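# Place two socket boards in tray, cover with frame

## Task

Set both of the short circuit boards that carry a black socket inside the flat black tray, then lay the clear frame over the tray so the frame rests on the tray's rim; afterwards release everything and pull the grippers away.

## Robot and tools

Robot: two arms, left_arm and right_arm, each with six joints and a parallel gripper. The names are labels only and do not match the sides of any picture. Everything happens on a table; nothing may be knocked or placed off it. Brief outside tugs on a held part, or nudges to loose objects, can occur.

Frame for results: one shared scene frame. The origin sits on the tabletop midway between the arms, +x runs out over the table, +z is up, and left_arm is on the +y side. Positions are in metres. Orientation is a quaternion in w, x, y, z order. The reported hand position is approximate, and the error grows with reach. The gripper's fingers extend along its own +z and close along its own y; the reported point lies between the pads, roughly 1 cm short of the fingertips.

Tool execute_actions. Argument actions is a list holding at most one item; an optional pictures boolean turns camera images on or off (they come by default). Three forms:
- Empty list, {"actions": []}: no command, just returns the current state.
- Motion: {"actions": [{"rows": [[...]], "steps": 15}]}. steps is 1 to 15 control steps, each 1/30 s, default 15. rows holds 1 to 15 rows; row k is used on step k, and the final row repeats if steps outnumber rows.
- Wait: {"actions": [{"steps": N}]} with N up to 300; no new command, returns after N steps counted from the previous result.
A rejected call sends nothing to the robot.

Each row is a single flat list of 14 numbers covering both arms, always all 14 even when only one arm should move: left_arm waist, shoulder, elbow, wrist pitch, wrist yaw, wrist roll, opening, then the same seven for right_arm. The six joint values are absolute target angles in radians, in the same convention that Joint positions reports, not offsets. Stated ranges per arm: waist -2.618 to 3.054, shoulder 0.000 to 3.142, elbow 0.000 to 3.142, wrist pitch -1.571 to 1.571, wrist yaw -1.571 to 1.571, wrist roll -2.094 to 2.094. The true end of each joint may differ by up to 0.036 rad either way. A target more than 0.036 rad beyond a stated end, and further out than the last reported angle, gets the call refused. A target past the real end is clipped to that end, and the result then says "joint sent to its limit" (possibly referring to an earlier, still-running action); absence of that line does not prove more room exists.

The opening value is an absolute setting from -1 (closed) to +1 (fully open). Between the extremes the fingers move to where grip_measured would equal your number. grip_measured reports the actual opening on this same scale; Joint positions gives it in metres as the pad gap (0.094 m when fully open). Each gripper's reading may be biased by about 1 mm, constant within a scene. To hold something, command roughly 0.03 below grip_measured for a firm grip, less of a gap for a gentler one. Pad force tops out near 50 to 62 N (lower on some grippers, and weaker on parts thinner than about 2 mm); first contact can spike harder.

Motion limits: each joint's sent target stays within a lead of its measured angle (waist 0.202, shoulder 0.258, elbow 0.238, wrist pitch 0.573, wrist yaw and roll 0.522 rad), and if the targets would put the gripper over 70 mm from where it is, all joints of that arm are pulled back proportionally. So far targets are reached gradually. Between calls the arms keep heading to the last row sent, until they all nearly stop or a step is HELD; then only a new action moves them further, though fingers already moving finish moving.

Result lines: the state line lists each arm's end_effector_position and end_effector_quat_wxyz. Joint positions and Joint velocities give, per arm, the six joints (rad, rad/s) then the finger gap (m, m/s). Joint torques follow the joint order without the gripper; they include gravity load, offsets, scaling and noise, so read them loosely. "joint command not followed" means a clearance check altered or blocked some joint targets while the rest of the row ran. HELD marks steps on which your row was not, or only partly, sent. MOTOR HOT appears at 75 °C; at 90 °C that arm halts for 10 s, and at 100 °C it drops its load and sags until cool; both show as OVER-TEMPERATURE FAULT. Holding loads heats motors, so avoid long static holds.

Tool zoom_image: camera is one of cam_head_left, cam_head_right, cam_high, cam_low, cam_left_wrist, cam_right_wrist (each 504x504); region is [x0, y0, x1, y1] in that image's pixels, origin top-left, at most 504 by 504. It returns a sharper crop of the latest image.

Tool finished_scene: pass scene, the current scene number. It ends that scene for good, reports success, and begins the next one whose task appears in its result. Call it only after the boards are in the tray, the frame sits on the rim, and both grippers are open and withdrawn.

Avoid: dropping parts, slamming or shoving hard, letting the two arms collide or press on each other, and anything ending up off the table. Prefer smooth, moderate motions.

Each tool is called in YAML: its name, and indented under it one key for each argument.

## Session

execute_actions:
  actions: []

Scene clock: 0.00 s of 6000.00 s.
left_arm: end_effector_position=(+0.2338, +0.5276, +0.2414) grip_measured=+1.000 end_effector_quat_wxyz=(+0.225, -0.389, +0.892, +0.052) | right_arm: end_effector_position=(+0.4161, -0.0972, +0.2624) grip_measured=+1.000 end_effector_quat_wxyz=(+0.426, -0.462, +0.666, +0.402)
Joint positions: left_arm=[ 0.859  1.367  1.478 -1.228  0.107  0.031  0.094] | right_arm=[ 0.205  1.751  1.442 -0.342 -1.027 -0.429  0.094]
Joint velocities: left_arm=[-0.012 -0.002  0.017  0.007  0.081  0.066  0.   ] | right_arm=[ 0.002 -0.002  0.002  0.037 -0.037 -0.022  0.   ]
Joint torques (N m, as the arm reports them, + toward a larger angle): no reading
Motor temperatures (°C, as the motors report them): left_arm=[27 33 33 26 26 27] | right_arm=[27 30 33 27 26 28]

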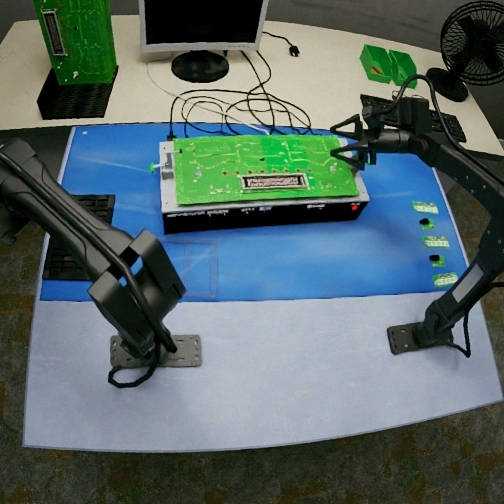

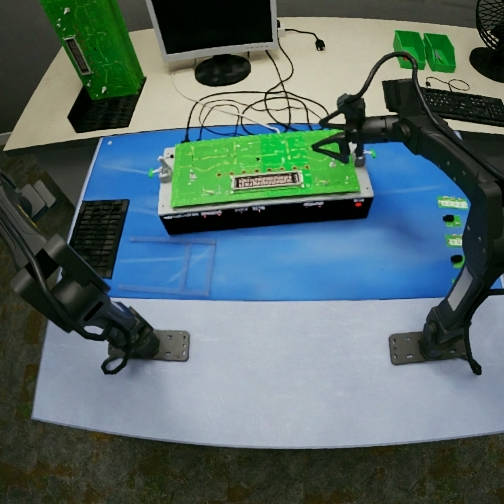

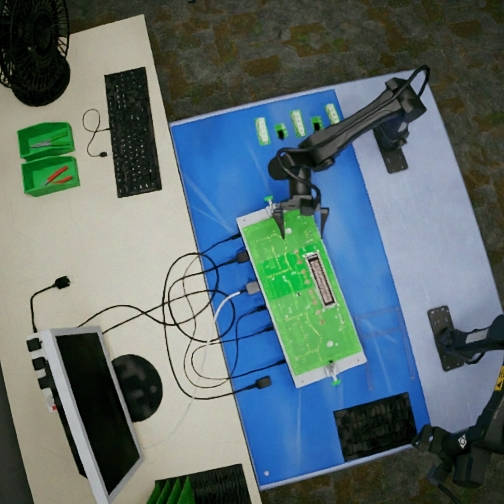

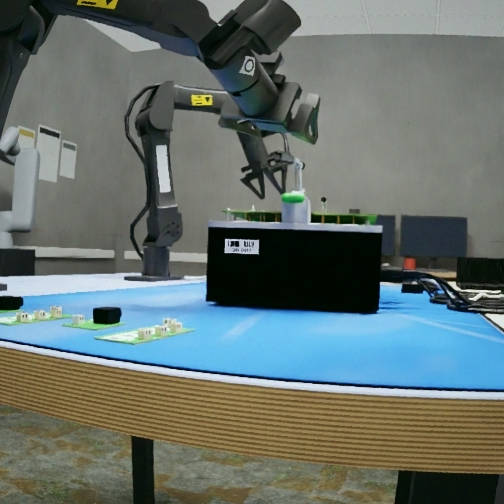

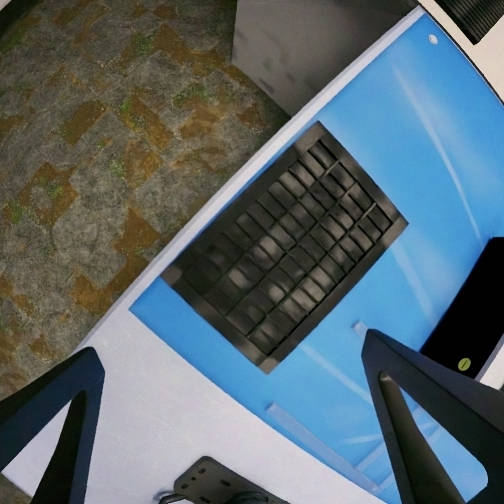

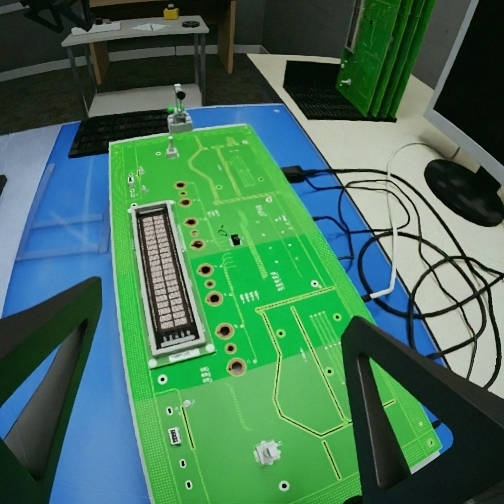

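execute_actions:
  actions:
    - {"rows":[[0.859,1.367,1.478,-1.228,0.1,0.03,-0.3,-0.4,1.45,1.4,-0.8,-0.4,0.4,-0.3]],"steps":15}
  pictures: false

execute_actions:
  actions:
    - {"rows":[[0.859,1.367,1.478,-1.228,0.1,0.03,-0.3,-0.4,1.5,1.3,-1.37,0,1.2,-0.3]],"steps":15}
  pictures: false

execute_actions:
  actions:
    - {"steps":25}

Scene clock: 13.30 s of 6000.00 s.
left_arm: end_effector_position=(+0.2338, +0.5276, +0.2414) grip_measured=-0.298 end_effector_quat_wxyz=(+0.225, -0.389, +0.892, +0.052) | right_arm: end_effector_position=(+0.4219, -0.4270, +0.2564) grip_measured=-0.298 end_effector_quat_wxyz=(+0.370, +0.221, +0.881, +0.194)
Joint positions: left_arm=[ 0.859  1.367  1.478 -1.228  0.107  0.031  0.033] | right_arm=[-0.409  1.48   1.406 -0.735 -0.451  0.3    0.033]
Joint velocities: left_arm=[ 0.012 -0.002  0.007 -0.051  0.037 -0.037  0.   ] | right_arm=[-0.466  0.002  0.002 -0.315  0.535  0.608 -0.   ]
Joint torques (N m, as the arm reports them, + toward a larger angle): left_arm=[-0.05 -3.73  5.95  0.92  0.01  0.02] | right_arm=[ 2.74 -7.84  7.19  1.2  -0.56 -0.01]
Motor temperatures (°C, as the motors report them): left_arm=[27 34 35 27 26 27] | right_arm=[27 33 35 28 26 28]
Steps of this call (steps 1 to 90: nothing new was sent; then 9.80 s passed at rest; steps 91 to 105: all 15 steps of this action). Readings (joint positions):
91: left_arm=[0.859 1.367 1.478 -1.228 0.107 0.031] | right_arm=[0.196 1.738 1.440 -0.371 -0.984 -0.384]
92: left_arm=[0.859 1.367 1.478 -1.228 0.107 0.031] | right_arm=[0.178 1.713 1.427 -0.421 -0.928 -0.328]
94: left_arm=[0.859 1.367 1.478 -1.228 0.107 0.031] | right_arm=[0.111 1.650 1.409 -0.508 -0.819 -0.217]
98: left_arm=[0.859 1.367 1.478 -1.228 0.107 0.031] | right_arm=[-0.070 1.536 1.406 -0.621 -0.645 0.026]
105: the state above

Scene clock: 13.80 s of 6000.00 s.
left_arm: end_effector_position=(+0.2338, +0.5276, +0.2414) grip_measured=-0.298 end_effector_quat_wxyz=(+0.225, -0.389, +0.892, +0.052) | right_arm: end_effector_position=(+0.2635, -0.4416, +0.1429) grip_measured=-0.298 end_effector_quat_wxyz=(+0.009, +0.680, +0.732, +0.025)
Joint positions: left_arm=[ 0.859  1.367  1.478 -1.228  0.107  0.031  0.033] | right_arm=[-0.412  1.498  1.294 -1.331 -0.04   1.121  0.033]
Joint velocities: left_arm=[ 0.012 -0.012 -0.012  0.051  0.037 -0.051 -0.   ] | right_arm=[ 0.007  0.012 -0.007 -0.315  0.125  0.491  0.   ]
Joint torques (N m, as the arm reports them, + toward a larger angle): left_arm=[-0.04 -3.86  5.8   0.93 -0.03  0.02] | right_arm=[ 0.95 -4.77  7.03  0.24  0.13  0.06]
Motor temperatures (°C, as the motors report them): left_arm=[27 34 35 27 26 27] | right_arm=[27 33 35 28 26 28]
Steps of this call (steps 1 to 15: all 15 steps of this action). Readings (joint positions):
1: left_arm=[0.859 1.367 1.478 -1.228 0.107 0.031] | right_arm=[-0.416 1.480 1.402 -0.765 -0.409 0.346]
2: left_arm=[0.859 1.367 1.478 -1.228 0.107 0.031] | right_arm=[-0.416 1.480 1.395 -0.812 -0.367 0.399]
4: left_arm=[0.859 1.367 1.478 -1.228 0.107 0.031] | right_arm=[-0.415 1.480 1.366 -0.921 -0.291 0.515]
8: left_arm=[0.859 1.367 1.478 -1.228 0.107 0.031] | right_arm=[-0.414 1.491 1.308 -1.166 -0.138 0.855]
15: the state above

Scene clock: 14.63 s of 6000.00 s.
left_arm: end_effector_position=(+0.2338, +0.5276, +0.2414) grip_measured=-0.298 end_effector_quat_wxyz=(+0.225, -0.389, +0.892, +0.052) | right_arm: end_effector_position=(+0.2557, -0.4427, +0.1426) grip_measured=-0.298 end_effector_quat_wxyz=(+0.000, +0.705, +0.709, +0.010)
Joint positions: left_arm=[ 0.859  1.367  1.478 -1.228  0.107  0.031  0.033] | right_arm=[-0.412  1.498  1.294 -1.358 -0.018  1.19   0.033]
Joint velocities: left_arm=[-0.007 -0.007 -0.017  0.037 -0.066 -0.022  0.   ] | right_arm=[-0.002  0.007  0.017 -0.037 -0.007  0.037  0.002]
Joint torques (N m, as the arm reports them, + toward a larger angle): left_arm=[-0.08 -3.74  5.75  0.91 -0.01  0.02] | right_arm=[ 0.89 -4.79  7.03  0.12  0.17  0.06]
Motor temperatures (°C, as the motors report them): left_arm=[27 34 35 27 26 27] | right_arm=[27 33 35 28 26 28]
Steps of this call (steps 1 to 25: the robot went on to your last target). Readings (joint positions):
1: left_arm=[0.859 1.367 1.478 -1.228 0.107 0.031] | right_arm=[-0.412 1.498 1.294 -1.337 -0.035 1.135]
2: left_arm=[0.859 1.367 1.478 -1.228 0.107 0.031] | right_arm=[-0.412 1.498 1.294 -1.342 -0.031 1.146]
4: left_arm=[0.859 1.367 1.478 -1.228 0.107 0.031] | right_arm=[-0.412 1.498 1.294 -1.349 -0.026 1.162]
8: left_arm=[0.859 1.367 1.478 -1.228 0.107 0.031] | right_arm=[-0.412 1.498 1.294 -1.355 -0.021 1.179]
25: the state above

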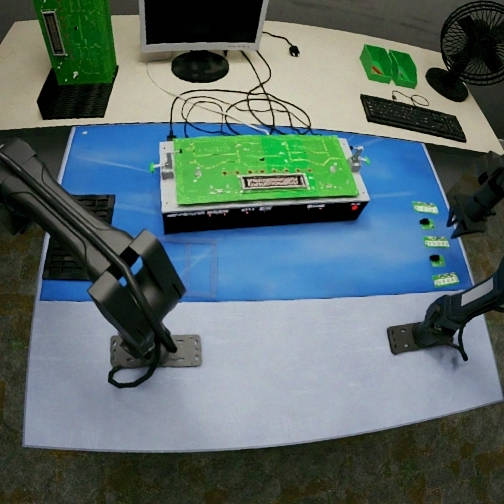

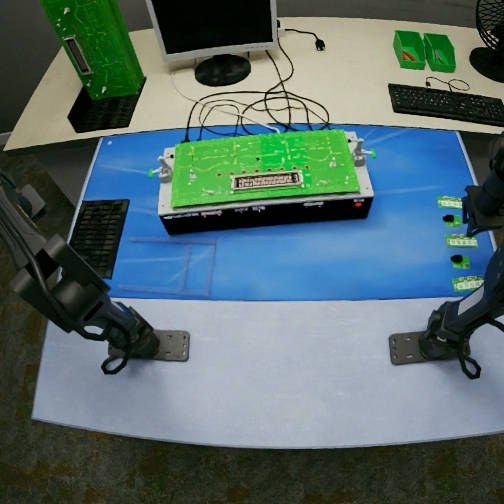

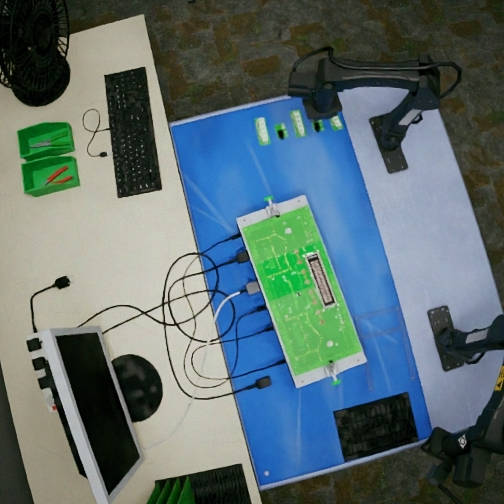

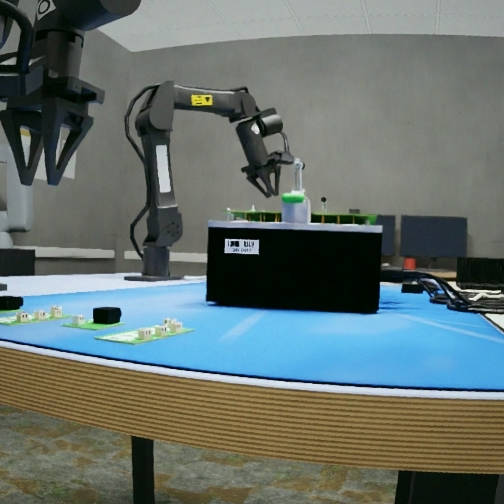

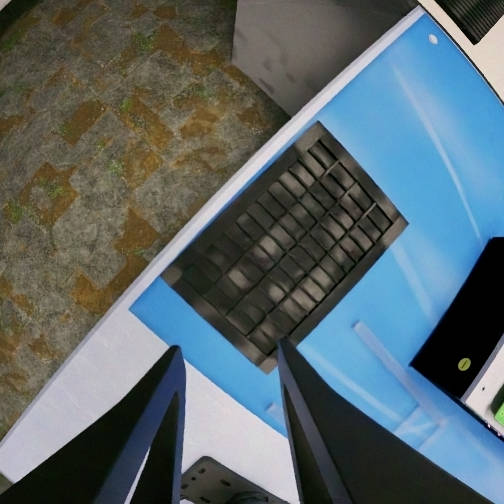

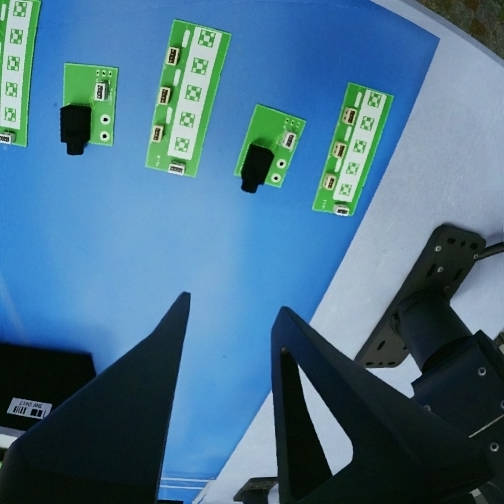

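execute_actions:
  actions:
    - {"rows":[[0.859,1.367,1.478,-1.228,0.1,0.03,-0.3,-0.445,1.534,0.99,-1.025,0.01,1.17,-0.3]],"steps":15}
  pictures: false

execute_actions:
  actions:
    - {"steps":15}

Scene clock: 24.87 s of 6000.00 s.
left_arm: end_effector_position=(+0.2338, +0.5276, +0.2414) grip_measured=-0.298 end_effector_quat_wxyz=(+0.225, -0.389, +0.892, +0.052) | right_arm: end_effector_position=(+0.2380, -0.4436, +0.0499) grip_measured=-0.298 end_effector_quat_wxyz=(-0.028, +0.710, +0.704, -0.007)
Joint positions: left_arm=[ 0.859  1.367  1.478 -1.228  0.107  0.031  0.033] | right_arm=[-0.435  1.554  0.971 -1.045 -0.008  1.18   0.033]
Joint velocities: left_arm=[-0.012  0.002  0.017 -0.037 -0.022 -0.066 -0.   ] | right_arm=[ 0.022  0.002 -0.012  0.139 -0.037  0.022  0.001]
Joint torques (N m, as the arm reports them, + toward a larger angle): left_arm=[-0.05 -3.77  5.78  0.9   0.01  0.03] | right_arm=[-0.67 -6.36  7.74  0.17  0.19 -0.17]
Motor temperatures (°C, as the motors report them): left_arm=[27 34 36 27 26 27] | right_arm=[27 32 35 27 26 28]
Steps of this call (steps 1 to 15: the robot went on to your last target; steps 16 to 90: nothing new was sent; then 6.73 s passed at rest; steps 91 to 105: all 15 steps of this action). Readings (joint positions):
91: left_arm=[0.859 1.367 1.478 -1.228 0.107 0.031] | right_arm=[-0.414 1.493 1.257 -1.306 -0.017 1.189]
92: left_arm=[0.859 1.367 1.478 -1.228 0.107 0.031] | right_arm=[-0.420 1.487 1.192 -1.233 -0.015 1.187]
94: left_arm=[0.859 1.367 1.478 -1.228 0.107 0.031] | right_arm=[-0.431 1.509 1.061 -1.148 -0.011 1.183]
98: left_arm=[0.859 1.367 1.478 -1.228 0.107 0.031] | right_arm=[-0.435 1.554 0.970 -1.102 -0.009 1.181]
105: the state above

Scene clock: 25.37 s of 6000.00 s.
left_arm: end_effector_position=(+0.2338, +0.5276, +0.2414) grip_measured=-0.298 end_effector_quat_wxyz=(+0.225, -0.389, +0.892, +0.052) | right_arm: end_effector_position=(+0.2406, -0.4448, +0.0498) grip_measured=-0.298 end_effector_quat_wxyz=(-0.022, +0.710, +0.704, -0.005)
Joint positions: left_arm=[ 0.859  1.367  1.478 -1.228  0.107  0.031  0.033] | right_arm=[-0.435  1.554  0.971 -1.034 -0.007  1.179  0.033]
Joint velocities: left_arm=[-0.017 -0.017  0.002 -0.022 -0.037 -0.022 -0.001] | right_arm=[ 0.007 -0.002  0.007 -0.007 -0.051  0.022  0.   ]
Joint torques (N m, as the arm reports them, + toward a larger angle): left_arm=[ 0.1  -3.73  5.72  0.9  -0.01 -0.05] | right_arm=[-0.67 -6.39  7.75  0.24  0.18 -0.15]
Motor temperatures (°C, as the motors report them): left_arm=[27 34 36 27 26 27] | right_arm=[27 32 35 27 26 28]
Steps of this call (steps 1 to 15: the robot went on to your last target). Readings (joint positions):
1: left_arm=[0.859 1.367 1.478 -1.228 0.107 0.031] | right_arm=[-0.435 1.554 0.971 -1.043 -0.008 1.180]
2: left_arm=[0.859 1.367 1.478 -1.228 0.107 0.031] | right_arm=[-0.435 1.554 0.971 -1.040 -0.008 1.179]
4: left_arm=[0.859 1.367 1.478 -1.228 0.107 0.031] | right_arm=[-0.435 1.554 0.971 -1.038 -0.008 1.179]
8: left_arm=[0.859 1.367 1.478 -1.228 0.107 0.031] | right_arm=[-0.435 1.554 0.971 -1.035 -0.007 1.179]
15: the state above

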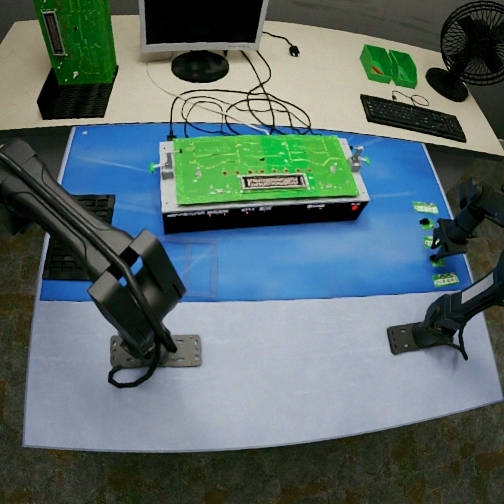

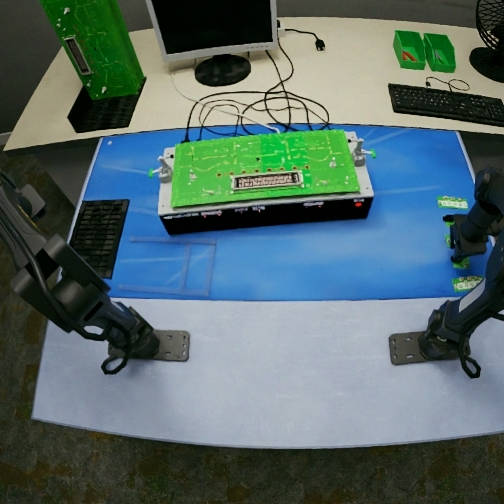

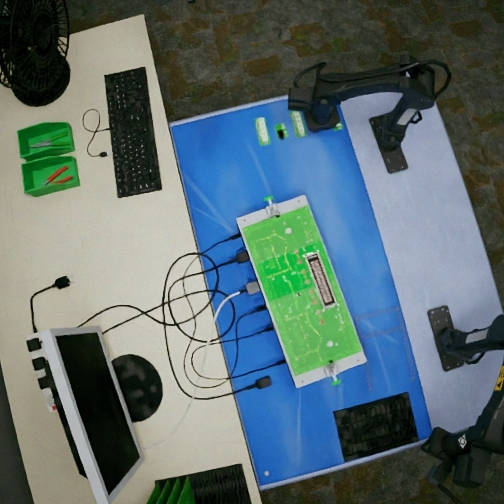

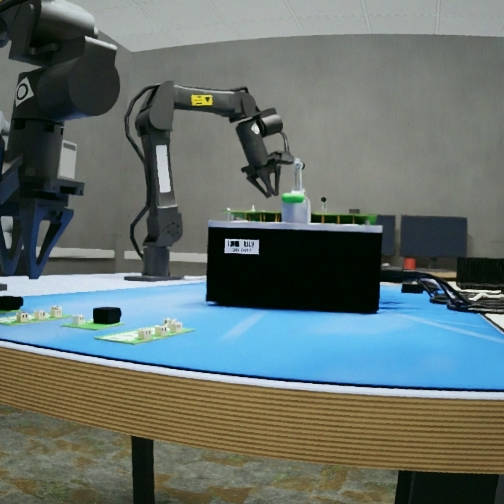

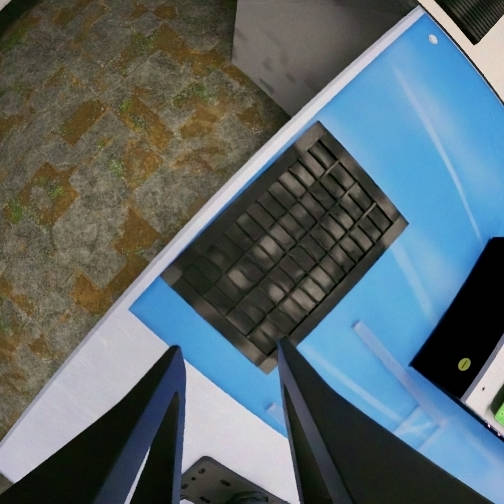

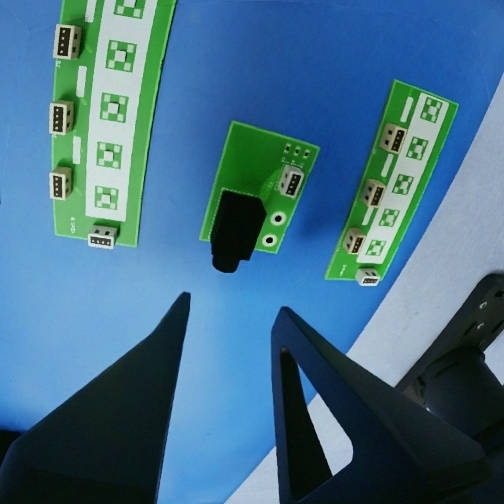

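execute_actions:
  actions:
    - {"rows":[[0.859,1.367,1.478,-1.228,0.1,0.03,-0.3,-0.476,1.551,0.905,-0.918,0.01,1.28,-0.3]],"steps":15}
  pictures: false

execute_actions:
  actions:
    - {"steps":12}

Scene clock: 32.87 s of 6000.00 s.
left_arm: end_effector_position=(+0.2338, +0.5276, +0.2414) grip_measured=-0.298 end_effector_quat_wxyz=(+0.225, -0.389, +0.892, +0.052) | right_arm: end_effector_position=(+0.2416, -0.4540, +0.0349) grip_measured=-0.298 end_effector_quat_wxyz=(-0.003, +0.751, +0.661, +0.002)
Joint positions: left_arm=[ 0.859  1.367  1.478 -1.228  0.107  0.031  0.033] | right_arm=[-0.467  1.554  0.909 -0.93  -0.005  1.267  0.033]
Joint velocities: left_arm=[ 0.007 -0.007  0.007 -0.037  0.037 -0.051  0.   ] | right_arm=[-0.017  0.012  0.002 -0.007 -0.051  0.066  0.   ]
Joint torques (N m, as the arm reports them, + toward a larger angle): left_arm=[-0.05 -3.77  5.87  0.93  0.03  0.02] | right_arm=[-0.63 -5.13  5.75  0.27  0.16  0.07]
Motor temperatures (°C, as the motors report them): left_arm=[27 34 36 28 26 27] | right_arm=[27 33 36 27 26 28]
Steps of this call (steps 1 to 15: the robot went on to your last target; steps 16 to 90: nothing new was sent; then 4.00 s passed at rest; steps 91 to 105: all 15 steps of this action). Readings (joint positions):
91: left_arm=[0.859 1.367 1.478 -1.228 0.107 0.031] | right_arm=[-0.439 1.554 0.962 -1.017 -0.007 1.193]
92: left_arm=[0.859 1.367 1.478 -1.228 0.107 0.031] | right_arm=[-0.447 1.554 0.949 -0.994 -0.007 1.209]
94: left_arm=[0.859 1.367 1.478 -1.228 0.107 0.031] | right_arm=[-0.462 1.554 0.921 -0.968 -0.006 1.231]
98: left_arm=[0.859 1.367 1.478 -1.228 0.107 0.031] | right_arm=[-0.467 1.554 0.909 -0.949 -0.005 1.254]
105: the state above

Scene clock: 33.27 s of 6000.00 s.
left_arm: end_effector_position=(+0.2338, +0.5276, +0.2414) grip_measured=-0.298 end_effector_quat_wxyz=(+0.225, -0.389, +0.892, +0.052) | right_arm: end_effector_position=(+0.2424, -0.4544, +0.0349) grip_measured=-0.298 end_effector_quat_wxyz=(-0.001, +0.752, +0.659, +0.002)
Joint positions: left_arm=[ 0.859  1.367  1.478 -1.228  0.107  0.031  0.033] | right_arm=[-0.467  1.554  0.909 -0.927 -0.005  1.27   0.033]
Joint velocities: left_arm=[ 0.007 -0.002 -0.002  0.037 -0.022  0.007  0.001] | right_arm=[ 0.007 -0.002  0.002 -0.066 -0.037  0.037 -0.001]
Joint torques (N m, as the arm reports them, + toward a larger angle): left_arm=[ 0.01 -3.79  5.89  0.97 -0.01  0.02] | right_arm=[-0.62 -5.16  5.75  0.29  0.16  0.07]
Motor temperatures (°C, as the motors report them): left_arm=[27 34 36 28 26 27] | right_arm=[27 33 36 27 26 28]
Steps of this call (steps 1 to 12: the robot went on to your last target). Readings (joint positions):
1: left_arm=[0.859 1.367 1.478 -1.228 0.107 0.031] | right_arm=[-0.467 1.554 0.909 -0.929 -0.005 1.267]
2: left_arm=[0.859 1.367 1.478 -1.228 0.107 0.031] | right_arm=[-0.467 1.554 0.909 -0.928 -0.005 1.268]
4: left_arm=[0.859 1.367 1.478 -1.228 0.107 0.031] | right_arm=[-0.467 1.554 0.909 -0.928 -0.005 1.269]
8: left_arm=[0.859 1.367 1.478 -1.228 0.107 0.031] | right_arm=[-0.467 1.554 0.909 -0.927 -0.005 1.270]
12: the state above

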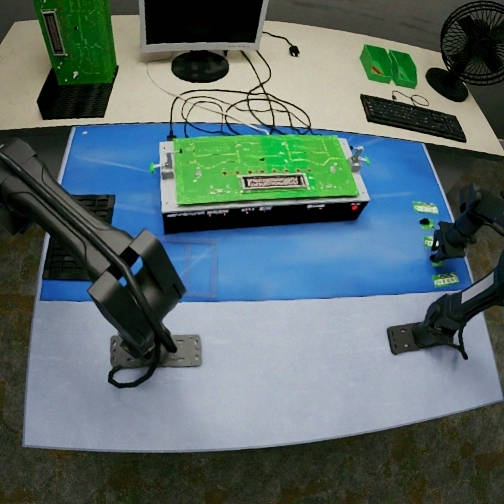

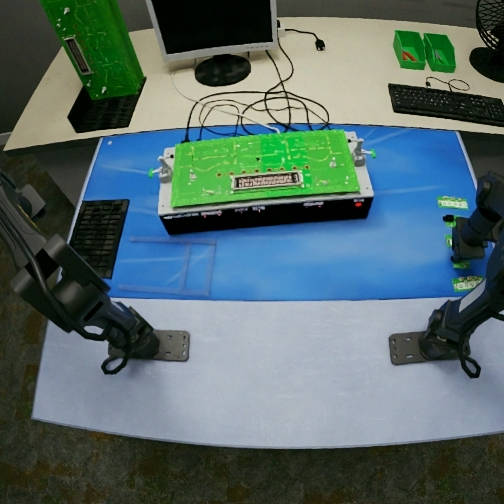

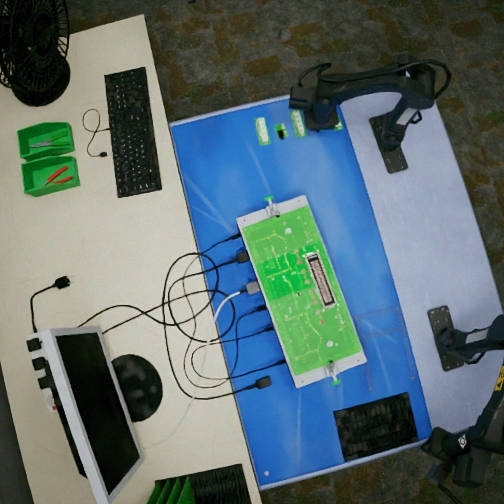

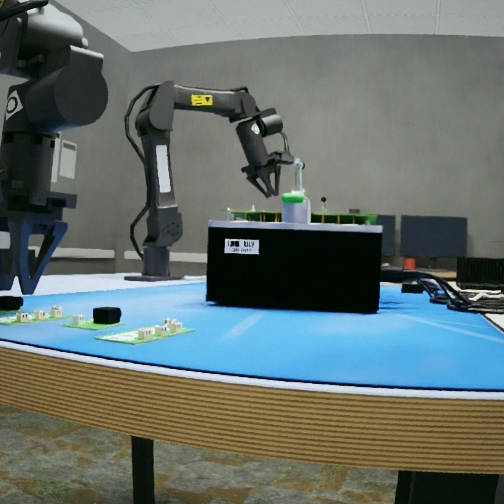

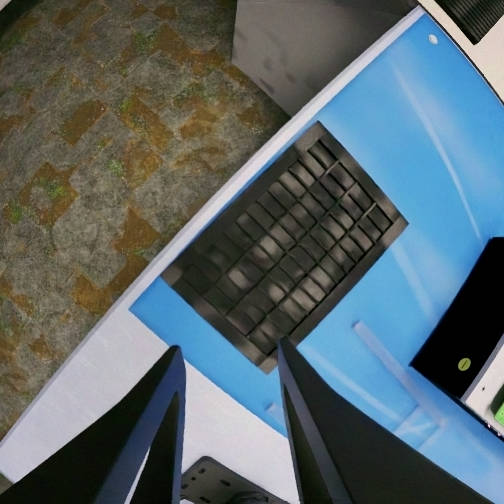

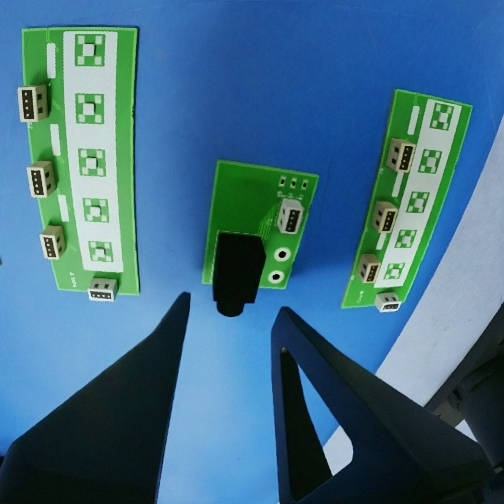

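execute_actions:
  actions:
    - {"rows":[[0.859,1.367,1.478,-1.228,0.1,0.03,-0.3,-0.497,1.58,0.875,-0.865,0.01,1.25,-0.3]],"steps":15}
  pictures: false

execute_actions:
  actions:
    - {"steps":10}

Scene clock: 42.73 s of 6000.00 s.
left_arm: end_effector_position=(+0.2338, +0.5276, +0.2414) grip_measured=-0.298 end_effector_quat_wxyz=(+0.225, -0.389, +0.892, +0.052) | right_arm: end_effector_position=(+0.2419, -0.4597, +0.0250) grip_measured=-0.298 end_effector_quat_wxyz=(+0.003, +0.755, +0.656, +0.004)
Joint positions: left_arm=[ 0.859  1.367  1.478 -1.228  0.107  0.031  0.033] | right_arm=[-0.487  1.569  0.881 -0.875 -0.005  1.26   0.033]
Joint velocities: left_arm=[-0.007 -0.007 -0.012  0.037  0.022  0.022 -0.   ] | right_arm=[-0.012  0.002 -0.007 -0.037  0.037 -0.066  0.   ]
Joint torques (N m, as the arm reports them, + toward a larger angle): left_arm=[ 0.03 -3.79  5.89  0.92 -0.01  0.  ] | right_arm=[-0.7  -4.29  5.4   0.31  0.16 -0.15]
Motor temperatures (°C, as the motors report them): left_arm=[27 34 36 28 26 27] | right_arm=[27 32 35 27 26 28]
Steps of this call (steps 1 to 15: the robot went on to your last target; steps 16 to 90: nothing new was sent; then 5.97 s passed at rest; steps 91 to 105: all 15 steps of this action). Readings (joint positions):
91: left_arm=[0.859 1.367 1.478 -1.228 0.107 0.031] | right_arm=[-0.469 1.554 0.905 -0.918 -0.005 1.269]
92: left_arm=[0.859 1.367 1.478 -1.228 0.107 0.031] | right_arm=[-0.474 1.554 0.899 -0.907 -0.005 1.267]
94: left_arm=[0.859 1.367 1.478 -1.228 0.107 0.031] | right_arm=[-0.484 1.561 0.889 -0.894 -0.005 1.264]
98: left_arm=[0.859 1.367 1.478 -1.228 0.107 0.031] | right_arm=[-0.487 1.569 0.881 -0.884 -0.005 1.261]
105: the state above

Scene clock: 43.07 s of 6000.00 s.
left_arm: end_effector_position=(+0.2338, +0.5276, +0.2414) grip_measured=-0.298 end_effector_quat_wxyz=(+0.225, -0.389, +0.892, +0.052) | right_arm: end_effector_position=(+0.2422, -0.4598, +0.0250) grip_measured=-0.298 end_effector_quat_wxyz=(+0.003, +0.755, +0.656, +0.004)
Joint positions: left_arm=[ 0.859  1.367  1.478 -1.228  0.107  0.031  0.033] | right_arm=[-0.487  1.569  0.881 -0.874 -0.005  1.259  0.033]
Joint velocities: left_arm=[-0.002  0.002 -0.007 -0.051 -0.022  0.037  0.   ] | right_arm=[ 0.007  0.017  0.007 -0.007 -0.007  0.037 -0.   ]
Joint torques (N m, as the arm reports them, + toward a larger angle): left_arm=[-0.07 -3.85  5.83  0.91 -0.01  0.  ] | right_arm=[-0.7  -4.29  5.41  0.31  0.16 -0.15]
Motor temperatures (°C, as the motors report them): left_arm=[27 34 36 28 26 27] | right_arm=[27 32 35 27 26 28]
Steps of this call (steps 1 to 10: the robot went on to your last target). Readings (joint positions):
1: left_arm=[0.859 1.367 1.478 -1.228 0.107 0.031] | right_arm=[-0.487 1.569 0.881 -0.875 -0.005 1.260]
2: left_arm=[0.859 1.367 1.478 -1.228 0.107 0.031] | right_arm=[-0.487 1.569 0.881 -0.874 -0.005 1.260]
4: left_arm=[0.859 1.367 1.478 -1.228 0.107 0.031] | right_arm=[-0.487 1.569 0.881 -0.874 -0.005 1.259]
8: left_arm=[0.859 1.367 1.478 -1.228 0.107 0.031] | right_arm=[-0.487 1.569 0.881 -0.874 -0.005 1.259]
10: the state above

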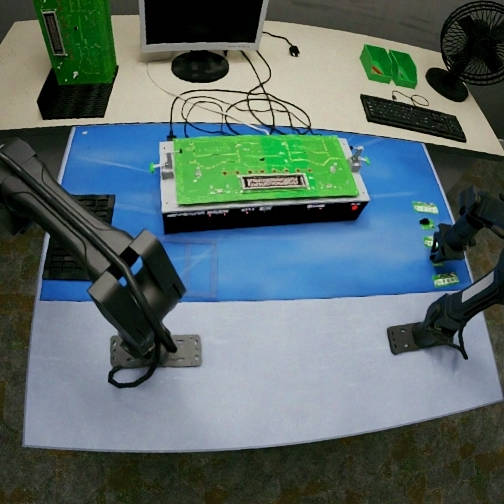

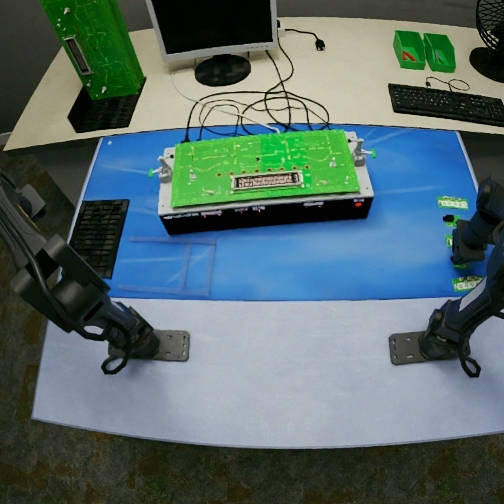

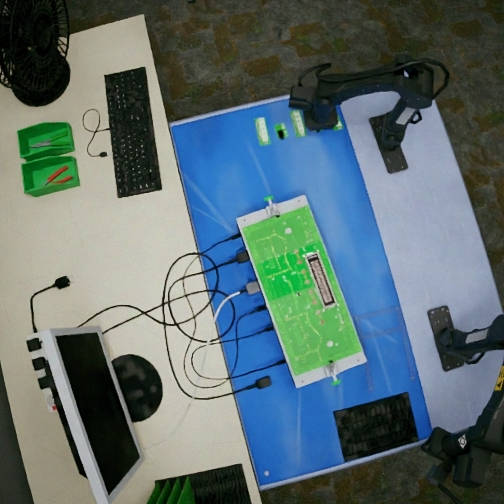

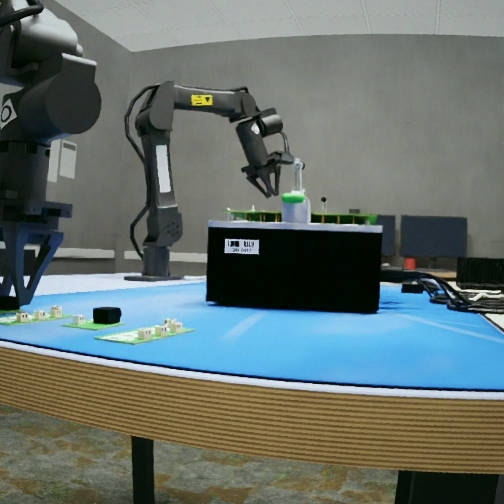

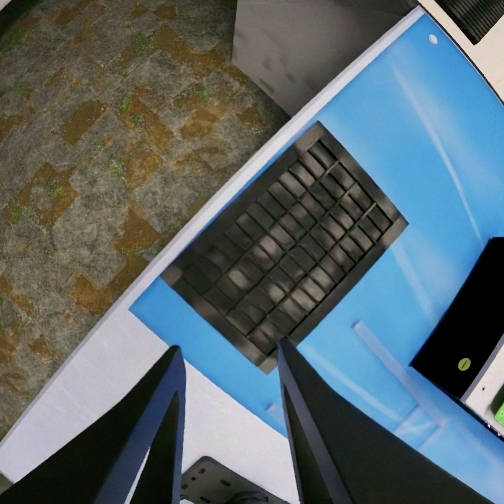

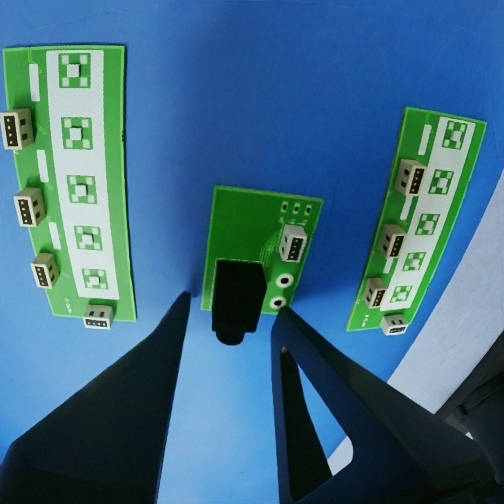

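Close, lift, transit.

execute_actions:
  actions:
    - {"rows":[[0.859,1.367,1.478,-1.228,0.1,0.03,-0.3,-0.487,1.57,0.865,-0.86,0.01,1.26,-0.3],[0.859,1.367,1.478,-1.228,0.1,0.03,-0.3,-0.487,1.57,0.865,-0.86,0.01,1.26,-0.3],[0.859,1.367,1.478,-1.228,0.1,0.03,-0.3,-0.487,1.57,0.865,-0.86,0.01,1.26,-0.3],[0.859,1.367,1.478,-1.228,0.1,0.03,-0.3,-0.487,1.57,0.865,-0.86,0.01,1.26,-0.3],[0.859,1.367,1.478,-1.228,0.1,0.03,-0.3,-0.487,1.57,0.865,-0.86,0.01,1.26,-0.72]],"steps":15}
  pictures: false

execute_actions:
  actions:
    - {"rows":[[0.859,1.367,1.478,-1.228,0.1,0.03,-0.3,-0.487,1.55,1.05,-1.07,0,1.26,-0.72]],"steps":12}
  pictures: false

execute_actions:
  actions:
    - {"rows":[[0.859,1.367,1.478,-1.228,0.1,0.03,-0.3,0.3,1.45,1.2,-1.32,0,0.4,-0.72]],"steps":15}
  pictures: false

execute_actions:
  actions:
    - {"rows":[[0.859,1.367,1.478,-1.228,0.1,0.03,-0.3,1.075,1.5,1.3,-1.37,0,-0.45,-0.72]],"steps":15}
  pictures: false

execute_actions:
  actions:
    - {"rows":[[0.859,1.367,1.478,-1.228,0.1,0.03,-0.3,1.075,1.98,1.58,-1.16,0,-0.45,-0.72]],"steps":15}
  pictures: false

execute_actions:
  actions:
    - {"steps":15}

Scene clock: 61.20 s of 6000.00 s.
left_arm: end_effector_position=(+0.2338, +0.5276, +0.2414) grip_measured=-0.298 end_effector_quat_wxyz=(+0.225, -0.389, +0.892, +0.052) | right_arm: end_effector_position=(+0.2433, -0.4604, +0.0250) grip_measured=-0.698 end_effector_quat_wxyz=(+0.006, +0.755, +0.656, +0.005)
Joint positions: left_arm=[ 0.859  1.367  1.478 -1.228  0.107  0.031  0.033] | right_arm=[-0.487  1.569  0.881 -0.869 -0.005  1.259  0.014]
Joint velocities: left_arm=[-0.002 -0.007  0.027  0.051  0.051  0.051  0.001] | right_arm=[ 0.017  0.002 -0.007 -0.095 -0.022  0.022  0.001]
Joint torques (N m, as the arm reports them, + toward a larger angle): left_arm=[-0.12 -3.86  5.85  0.9  -0.03  0.03] | right_arm=[ 0.   -4.99  4.55  0.31  0.16 -0.04]
Motor temperatures (°C, as the motors report them): left_arm=[27 34 37 28 26 27] | right_arm=[27 32 35 27 26 28]
Steps of this call (steps 1 to 15: the robot went on to your last target; steps 16 to 90: nothing new was sent; then 14.63 s passed at rest; steps 91 to 105: all 15 steps of this action). Readings (joint positions):
91: left_arm=[0.859 1.367 1.478 -1.228 0.107 0.031] | right_arm=[-0.487 1.569 0.881 -0.873 -0.005 1.259]
92: left_arm=[0.859 1.367 1.478 -1.228 0.107 0.031] | right_arm=[-0.487 1.569 0.881 -0.872 -0.005 1.259]
94: left_arm=[0.859 1.367 1.478 -1.228 0.107 0.031] | right_arm=[-0.487 1.569 0.881 -0.870 -0.005 1.259]
98: left_arm=[0.859 1.367 1.478 -1.228 0.107 0.031] | right_arm=[-0.487 1.569 0.881 -0.869 -0.005 1.259]
105: the state above

Scene clock: 61.60 s of 6000.00 s.
left_arm: end_effector_position=(+0.2338, +0.5276, +0.2414) grip_measured=-0.298 end_effector_quat_wxyz=(+0.225, -0.389, +0.892, +0.052) | right_arm: end_effector_position=(+0.2527, -0.4649, +0.0621) grip_measured=-0.698 end_effector_quat_wxyz=(-0.001, +0.755, +0.656, +0.002)
Joint positions: left_arm=[ 0.859  1.367  1.478 -1.228  0.107  0.031  0.033] | right_arm=[-0.487  1.569  1.039 -1.042 -0.005  1.259  0.014]
Joint velocities: left_arm=[-0.002  0.002 -0.012  0.095  0.022  0.022  0.001] | right_arm=[ 0.007  0.012  0.002 -0.154 -0.022  0.022 -0.001]
Joint torques (N m, as the arm reports them, + toward a larger angle): left_arm=[-0.04 -3.73  5.82  0.94 -0.02  0.01] | right_arm=[ 0.03 -6.66  7.21  0.15  0.06 -0.04]
Motor temperatures (°C, as the motors report them): left_arm=[27 34 37 28 26 27] | right_arm=[27 32 35 27 26 28]
Steps of this call (steps 1 to 12: all 12 steps of this action). Readings (joint positions):
1: left_arm=[0.859 1.367 1.478 -1.228 0.107 0.031] | right_arm=[-0.487 1.571 0.904 -0.904 -0.005 1.259]
2: left_arm=[0.859 1.367 1.478 -1.228 0.107 0.031] | right_arm=[-0.487 1.574 0.939 -0.950 -0.005 1.259]
4: left_arm=[0.859 1.367 1.478 -1.228 0.107 0.031] | right_arm=[-0.487 1.572 1.006 -0.988 -0.005 1.259]
8: left_arm=[0.859 1.367 1.478 -1.228 0.107 0.031] | right_arm=[-0.487 1.569 1.039 -1.012 -0.005 1.259]
12: the state above

Scene clock: 62.10 s of 6000.00 s.
left_arm: end_effector_position=(+0.2338, +0.5276, +0.2414) grip_measured=-0.298 end_effector_quat_wxyz=(+0.225, -0.389, +0.892, +0.052) | right_arm: end_effector_position=(+0.2487, -0.2664, +0.1248) grip_measured=-0.698 end_effector_quat_wxyz=(+0.003, +0.054, +0.999, +0.008)
Joint positions: left_arm=[ 0.859  1.367  1.478 -1.228  0.107  0.031  0.033] | right_arm=[ 0.309  1.466  1.194 -1.288 -0.013  0.451  0.014]
Joint velocities: left_arm=[-0.012 -0.017  0.002  0.007 -0.037  0.022  0.001] | right_arm=[-0.012  0.002 -0.002 -0.212  0.007 -0.286  0.   ]
Joint torques (N m, as the arm reports them, + toward a larger angle): left_arm=[-0.12 -3.76  5.69  0.92 -0.02  0.  ] | right_arm=[-0.55 -5.73  7.05  0.18  0.09 -0.17]
Motor temperatures (°C, as the motors report them): left_arm=[27 34 37 28 26 27] | right_arm=[27 32 35 27 26 28]
Steps of this call (steps 1 to 15: all 15 steps of this action). Readings (joint positions):
1: left_arm=[0.859 1.367 1.478 -1.228 0.107 0.031] | right_arm=[-0.468 1.566 1.054 -1.075 0.004 1.194]
2: left_arm=[0.859 1.367 1.478 -1.228 0.107 0.031] | right_arm=[-0.425 1.559 1.081 -1.121 0.009 1.111]
4: left_arm=[0.859 1.367 1.478 -1.228 0.107 0.031] | right_arm=[-0.298 1.524 1.138 -1.179 0.010 0.924]
8: left_arm=[0.859 1.367 1.478 -1.228 0.107 0.031] | right_arm=[0.000 1.467 1.194 -1.230 0.006 0.621]
15: the state above

Scene clock: 62.60 s of 6000.00 s.
left_arm: end_effector_position=(+0.2338, +0.5276, +0.2414) grip_measured=-0.298 end_effector_quat_wxyz=(+0.225, -0.389, +0.892, +0.052) | right_arm: end_effector_position=(+0.1256, -0.1232, +0.1401) grip_measured=-0.699 end_effector_quat_wxyz=(+0.003, -0.688, +0.726, +0.006)
Joint positions: left_arm=[ 0.859  1.367  1.478 -1.228  0.107  0.031  0.033] | right_arm=[ 1.084  1.494  1.281 -1.348 -0.009 -0.398  0.014]
Joint velocities: left_arm=[-0.007 -0.032 -0.017 -0.051  0.022  0.007  0.001] | right_arm=[-0.027 -0.002 -0.002 -0.095  0.007 -0.344 -0.   ]
Joint torques (N m, as the arm reports them, + toward a larger angle): left_arm=[ 0.04 -3.77  5.96  0.94 -0.02  0.04] | right_arm=[-0.47 -4.42  8.22  0.17  0.08 -0.14]
Motor temperatures (°C, as the motors report them): left_arm=[27 34 37 28 26 27] | right_arm=[27 32 35 27 26 28]
Steps of this call (steps 1 to 15: all 15 steps of this action). Readings (joint positions):
1: left_arm=[0.859 1.367 1.478 -1.228 0.107 0.031] | right_arm=[0.332 1.471 1.207 -1.306 0.003 0.370]
2: left_arm=[0.859 1.367 1.478 -1.228 0.107 0.031] | right_arm=[0.387 1.481 1.229 -1.325 0.011 0.271]
4: left_arm=[0.859 1.367 1.478 -1.228 0.107 0.031] | right_arm=[0.529 1.493 1.266 -1.327 0.011 0.073]
8: left_arm=[0.859 1.367 1.478 -1.228 0.107 0.031] | right_arm=[0.826 1.494 1.281 -1.328 0.007 -0.229]
15: the state above

Scene clock: 63.10 s of 6000.00 s.
left_arm: end_effector_position=(+0.2338, +0.5276, +0.2414) grip_measured=-0.298 end_effector_quat_wxyz=(+0.225, -0.389, +0.892, +0.052) | right_arm: end_effector_position=(+0.1753, -0.0206, +0.0539) grip_measured=-0.699 end_effector_quat_wxyz=(+0.025, +0.702, -0.712, +0.005)
Joint positions: left_arm=[ 0.859  1.367  1.478 -1.228  0.107  0.031  0.033] | right_arm=[ 1.084  2.02   1.562 -1.164 -0.008 -0.438  0.014]
Joint velocities: left_arm=[-0.002  0.002 -0.002  0.037 -0.037 -0.037 -0.001] | right_arm=[-0.012 -0.125 -0.002 -0.051  0.037 -0.066 -0.   ]
Joint torques (N m, as the arm reports them, + toward a larger angle): left_arm=[-0.02 -3.65  5.75  0.87 -0.03 -0.02] | right_arm=[ -0.61 -11.02   7.83   0.14   0.09  -0.14]
Motor temperatures (°C, as the motors report them): left_arm=[27 34 37 28 26 27] | right_arm=[27 32 35 27 26 28]
Steps of this call (steps 1 to 15: all 15 steps of this action). Readings (joint positions):
1: left_arm=[0.859 1.367 1.478 -1.228 0.107 0.031] | right_arm=[1.084 1.518 1.307 -1.362 -0.008 -0.404]
2: left_arm=[0.859 1.367 1.478 -1.228 0.107 0.031] | right_arm=[1.084 1.563 1.361 -1.362 -0.008 -0.410]
4: left_arm=[0.859 1.367 1.478 -1.228 0.107 0.031] | right_arm=[1.084 1.680 1.473 -1.310 -0.008 -0.417]
8: left_arm=[0.859 1.367 1.478 -1.228 0.107 0.031] | right_arm=[1.084 1.920 1.570 -1.191 -0.008 -0.429]
15: the state above

Scene clock: 63.60 s of 6000.00 s.
left_arm: end_effector_position=(+0.2338, +0.5276, +0.2414) grip_measured=-0.298 end_effector_quat_wxyz=(+0.225, -0.389, +0.892, +0.052) | right_arm: end_effector_position=(+0.1755, -0.0201, +0.0570) grip_measured=-0.699 end_effector_quat_wxyz=(+0.021, +0.703, -0.711, +0.003)
Joint positions: left_arm=[ 0.859  1.367  1.478 -1.228  0.107  0.031  0.033] | right_arm=[ 1.084  2.011  1.562 -1.164 -0.008 -0.44   0.014]
Joint velocities: left_arm=[ 0.002  0.027 -0.007  0.022  0.051  0.066 -0.001] | right_arm=[-0.007 -0.007  0.007 -0.007 -0.007 -0.022 -0.001]
Joint torques (N m, as the arm reports them, + toward a larger angle): left_arm=[-0.02 -3.64  5.86  0.95  0.01 -0.01] | right_arm=[ -0.61 -10.94   7.87   0.18   0.09  -0.14]
Motor temperatures (°C, as the motors report them): left_arm=[27 34 37 28 26 27] | right_arm=[27 32 35 27 26 28]
Steps of this call (steps 1 to 15: the robot went on to your last target). Readings (joint positions):
1: left_arm=[0.859 1.367 1.478 -1.228 0.107 0.031] | right_arm=[1.084 2.016 1.562 -1.164 -0.008 -0.438]
2: left_arm=[0.859 1.367 1.478 -1.228 0.107 0.031] | right_arm=[1.084 2.013 1.562 -1.164 -0.008 -0.439]
4: left_arm=[0.859 1.367 1.478 -1.228 0.107 0.031] | right_arm=[1.084 2.011 1.562 -1.164 -0.008 -0.439]
8: left_arm=[0.859 1.367 1.478 -1.228 0.107 0.031] | right_arm=[1.084 2.011 1.562 -1.164 -0.008 -0.440]
15: the state above
All arms were judged still, so your last target was given up. Only a new action makes them travel on or press farther. Fingers that are still opening or closing keep moving.

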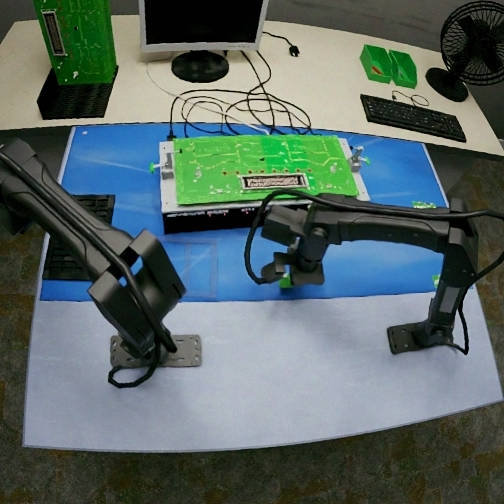

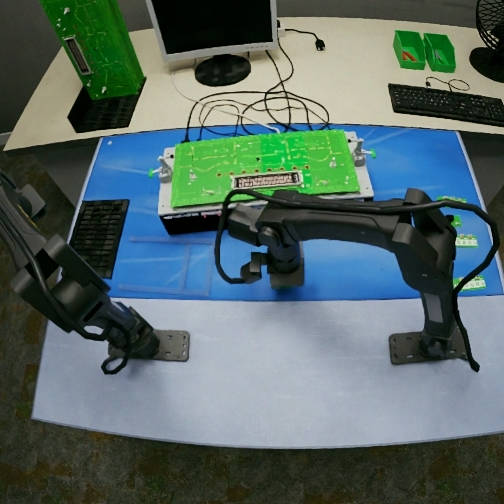

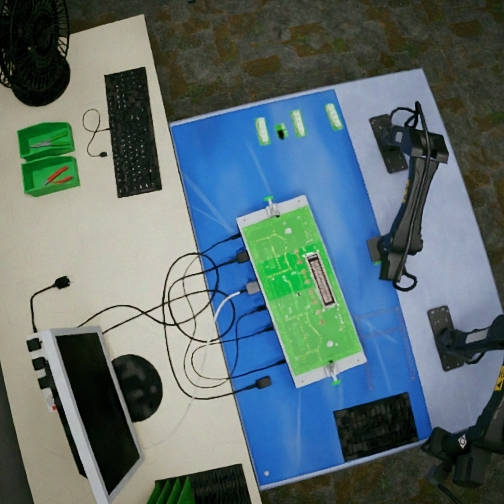

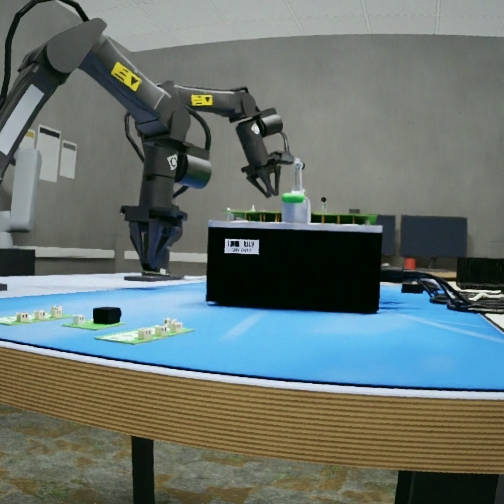

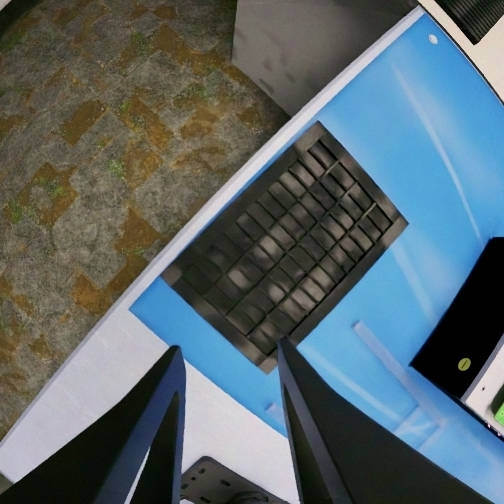

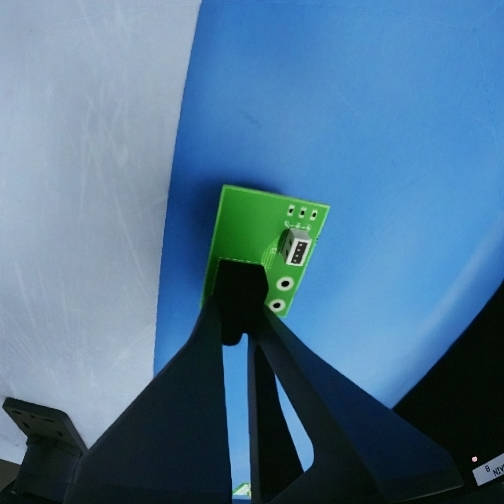

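execute_actions:
  actions:
    - {"rows":[[0.859,1.367,1.478,-1.228,0.1,0.03,-0.3,1.075,2.03,1.54,-1.08,0,-0.45,-0.72],[0.859,1.367,1.478,-1.228,0.1,0.03,-0.3,1.075,2.03,1.54,-1.08,0,-0.45,-0.72],[0.859,1.367,1.478,-1.228,0.1,0.03,-0.3,1.075,2.03,1.54,-1.08,0,-0.45,-0.72],[0.859,1.367,1.478,-1.228,0.1,0.03,-0.3,1.075,2.04,1.53,-1.04,0,-0.45,-0.72],[0.859,1.367,1.478,-1.228,0.1,0.03,-0.3,1.075,2.04,1.53,-1.04,0,-0.45,-0.72],[0.859,1.367,1.478,-1.228,0.1,0.03,-0.3,1.075,2.05,1.515,-1.01,0,-0.45,-0.72]],"steps":15}
  pictures: false

execute_actions:
  actions:
    - {"steps":10}
  pictures: false

Scene clock: 73.07 s of 6000.00 s.
left_arm: end_effector_position=(+0.2338, +0.5276, +0.2414) grip_measured=-0.298 end_effector_quat_wxyz=(+0.225, -0.389, +0.892, +0.052) | right_arm: end_effector_position=(+0.1832, -0.0042, +0.0325) grip_measured=-0.699 end_effector_quat_wxyz=(-0.005, +0.703, -0.711, -0.006)
Joint positions: left_arm=[ 0.859  1.367  1.478 -1.228  0.107  0.031  0.033] | right_arm=[ 1.084  2.049  1.519 -1.028 -0.008 -0.44   0.014]
Joint velocities: left_arm=[ 0.007  0.007  0.007  0.007 -0.051 -0.022 -0.001] | right_arm=[-0.012  0.012  0.002  0.007 -0.037  0.007 -0.   ]
Joint torques (N m, as the arm reports them, + toward a larger angle): left_arm=[-0.06 -3.81  5.85  0.94  0.    0.  ] | right_arm=[-0.63 -8.97  5.87  0.29  0.09 -0.15]
Motor temperatures (°C, as the motors report them): left_arm=[27 34 37 28 26 27] | right_arm=[27 35 36 27 26 28]
Steps of this call (steps 1 to 90: nothing new was sent; then 5.97 s passed at rest; steps 91 to 105: all 15 steps of this action). Readings (joint positions):
91: left_arm=[0.859 1.367 1.478 -1.228 0.107 0.031] | right_arm=[1.084 2.011 1.559 -1.156 -0.008 -0.440]
92: left_arm=[0.859 1.367 1.478 -1.228 0.107 0.031] | right_arm=[1.084 2.011 1.556 -1.143 -0.008 -0.440]
94: left_arm=[0.859 1.367 1.478 -1.228 0.107 0.031] | right_arm=[1.084 2.016 1.550 -1.118 -0.008 -0.440]
98: left_arm=[0.859 1.367 1.478 -1.228 0.107 0.031] | right_arm=[1.084 2.035 1.530 -1.060 -0.008 -0.440]
105: the state above

Scene clock: 73.40 s of 6000.00 s.
left_arm: end_effector_position=(+0.2338, +0.5276, +0.2414) grip_measured=-0.298 end_effector_quat_wxyz=(+0.225, -0.389, +0.892, +0.052) | right_arm: end_effector_position=(+0.1841, -0.0024, +0.0326) grip_measured=-0.699 end_effector_quat_wxyz=(-0.008, +0.703, -0.711, -0.007)
Joint positions: left_arm=[ 0.859  1.367  1.478 -1.228  0.107  0.031  0.033] | right_arm=[ 1.084  2.049  1.519 -1.02  -0.008 -0.44   0.014]
Joint velocities: left_arm=[-0.012 -0.022  0.017 -0.022  0.037  0.081 -0.001] | right_arm=[-0.012 -0.007 -0.002 -0.095  0.051  0.051  0.   ]
Joint torques (N m, as the arm reports them, + toward a larger angle): left_arm=[-0.01 -3.65  5.87  0.96  0.01  0.01] | right_arm=[-0.62 -9.03  5.95  0.34  0.09 -0.15]
Motor temperatures (°C, as the motors report them): left_arm=[27 34 37 28 26 27] | right_arm=[27 35 36 27 26 28]
Steps of this call (steps 1 to 10: the robot went on to your last target). Readings (joint positions):
1: left_arm=[0.859 1.367 1.478 -1.228 0.107 0.031] | right_arm=[1.084 2.049 1.519 -1.026 -0.008 -0.440]
2: left_arm=[0.859 1.367 1.478 -1.228 0.107 0.031] | right_arm=[1.084 2.049 1.519 -1.025 -0.008 -0.440]
4: left_arm=[0.859 1.367 1.478 -1.228 0.107 0.031] | right_arm=[1.084 2.049 1.519 -1.023 -0.008 -0.440]
8: left_arm=[0.859 1.367 1.478 -1.228 0.107 0.031] | right_arm=[1.084 2.049 1.519 -1.021 -0.008 -0.440]
10: the state above


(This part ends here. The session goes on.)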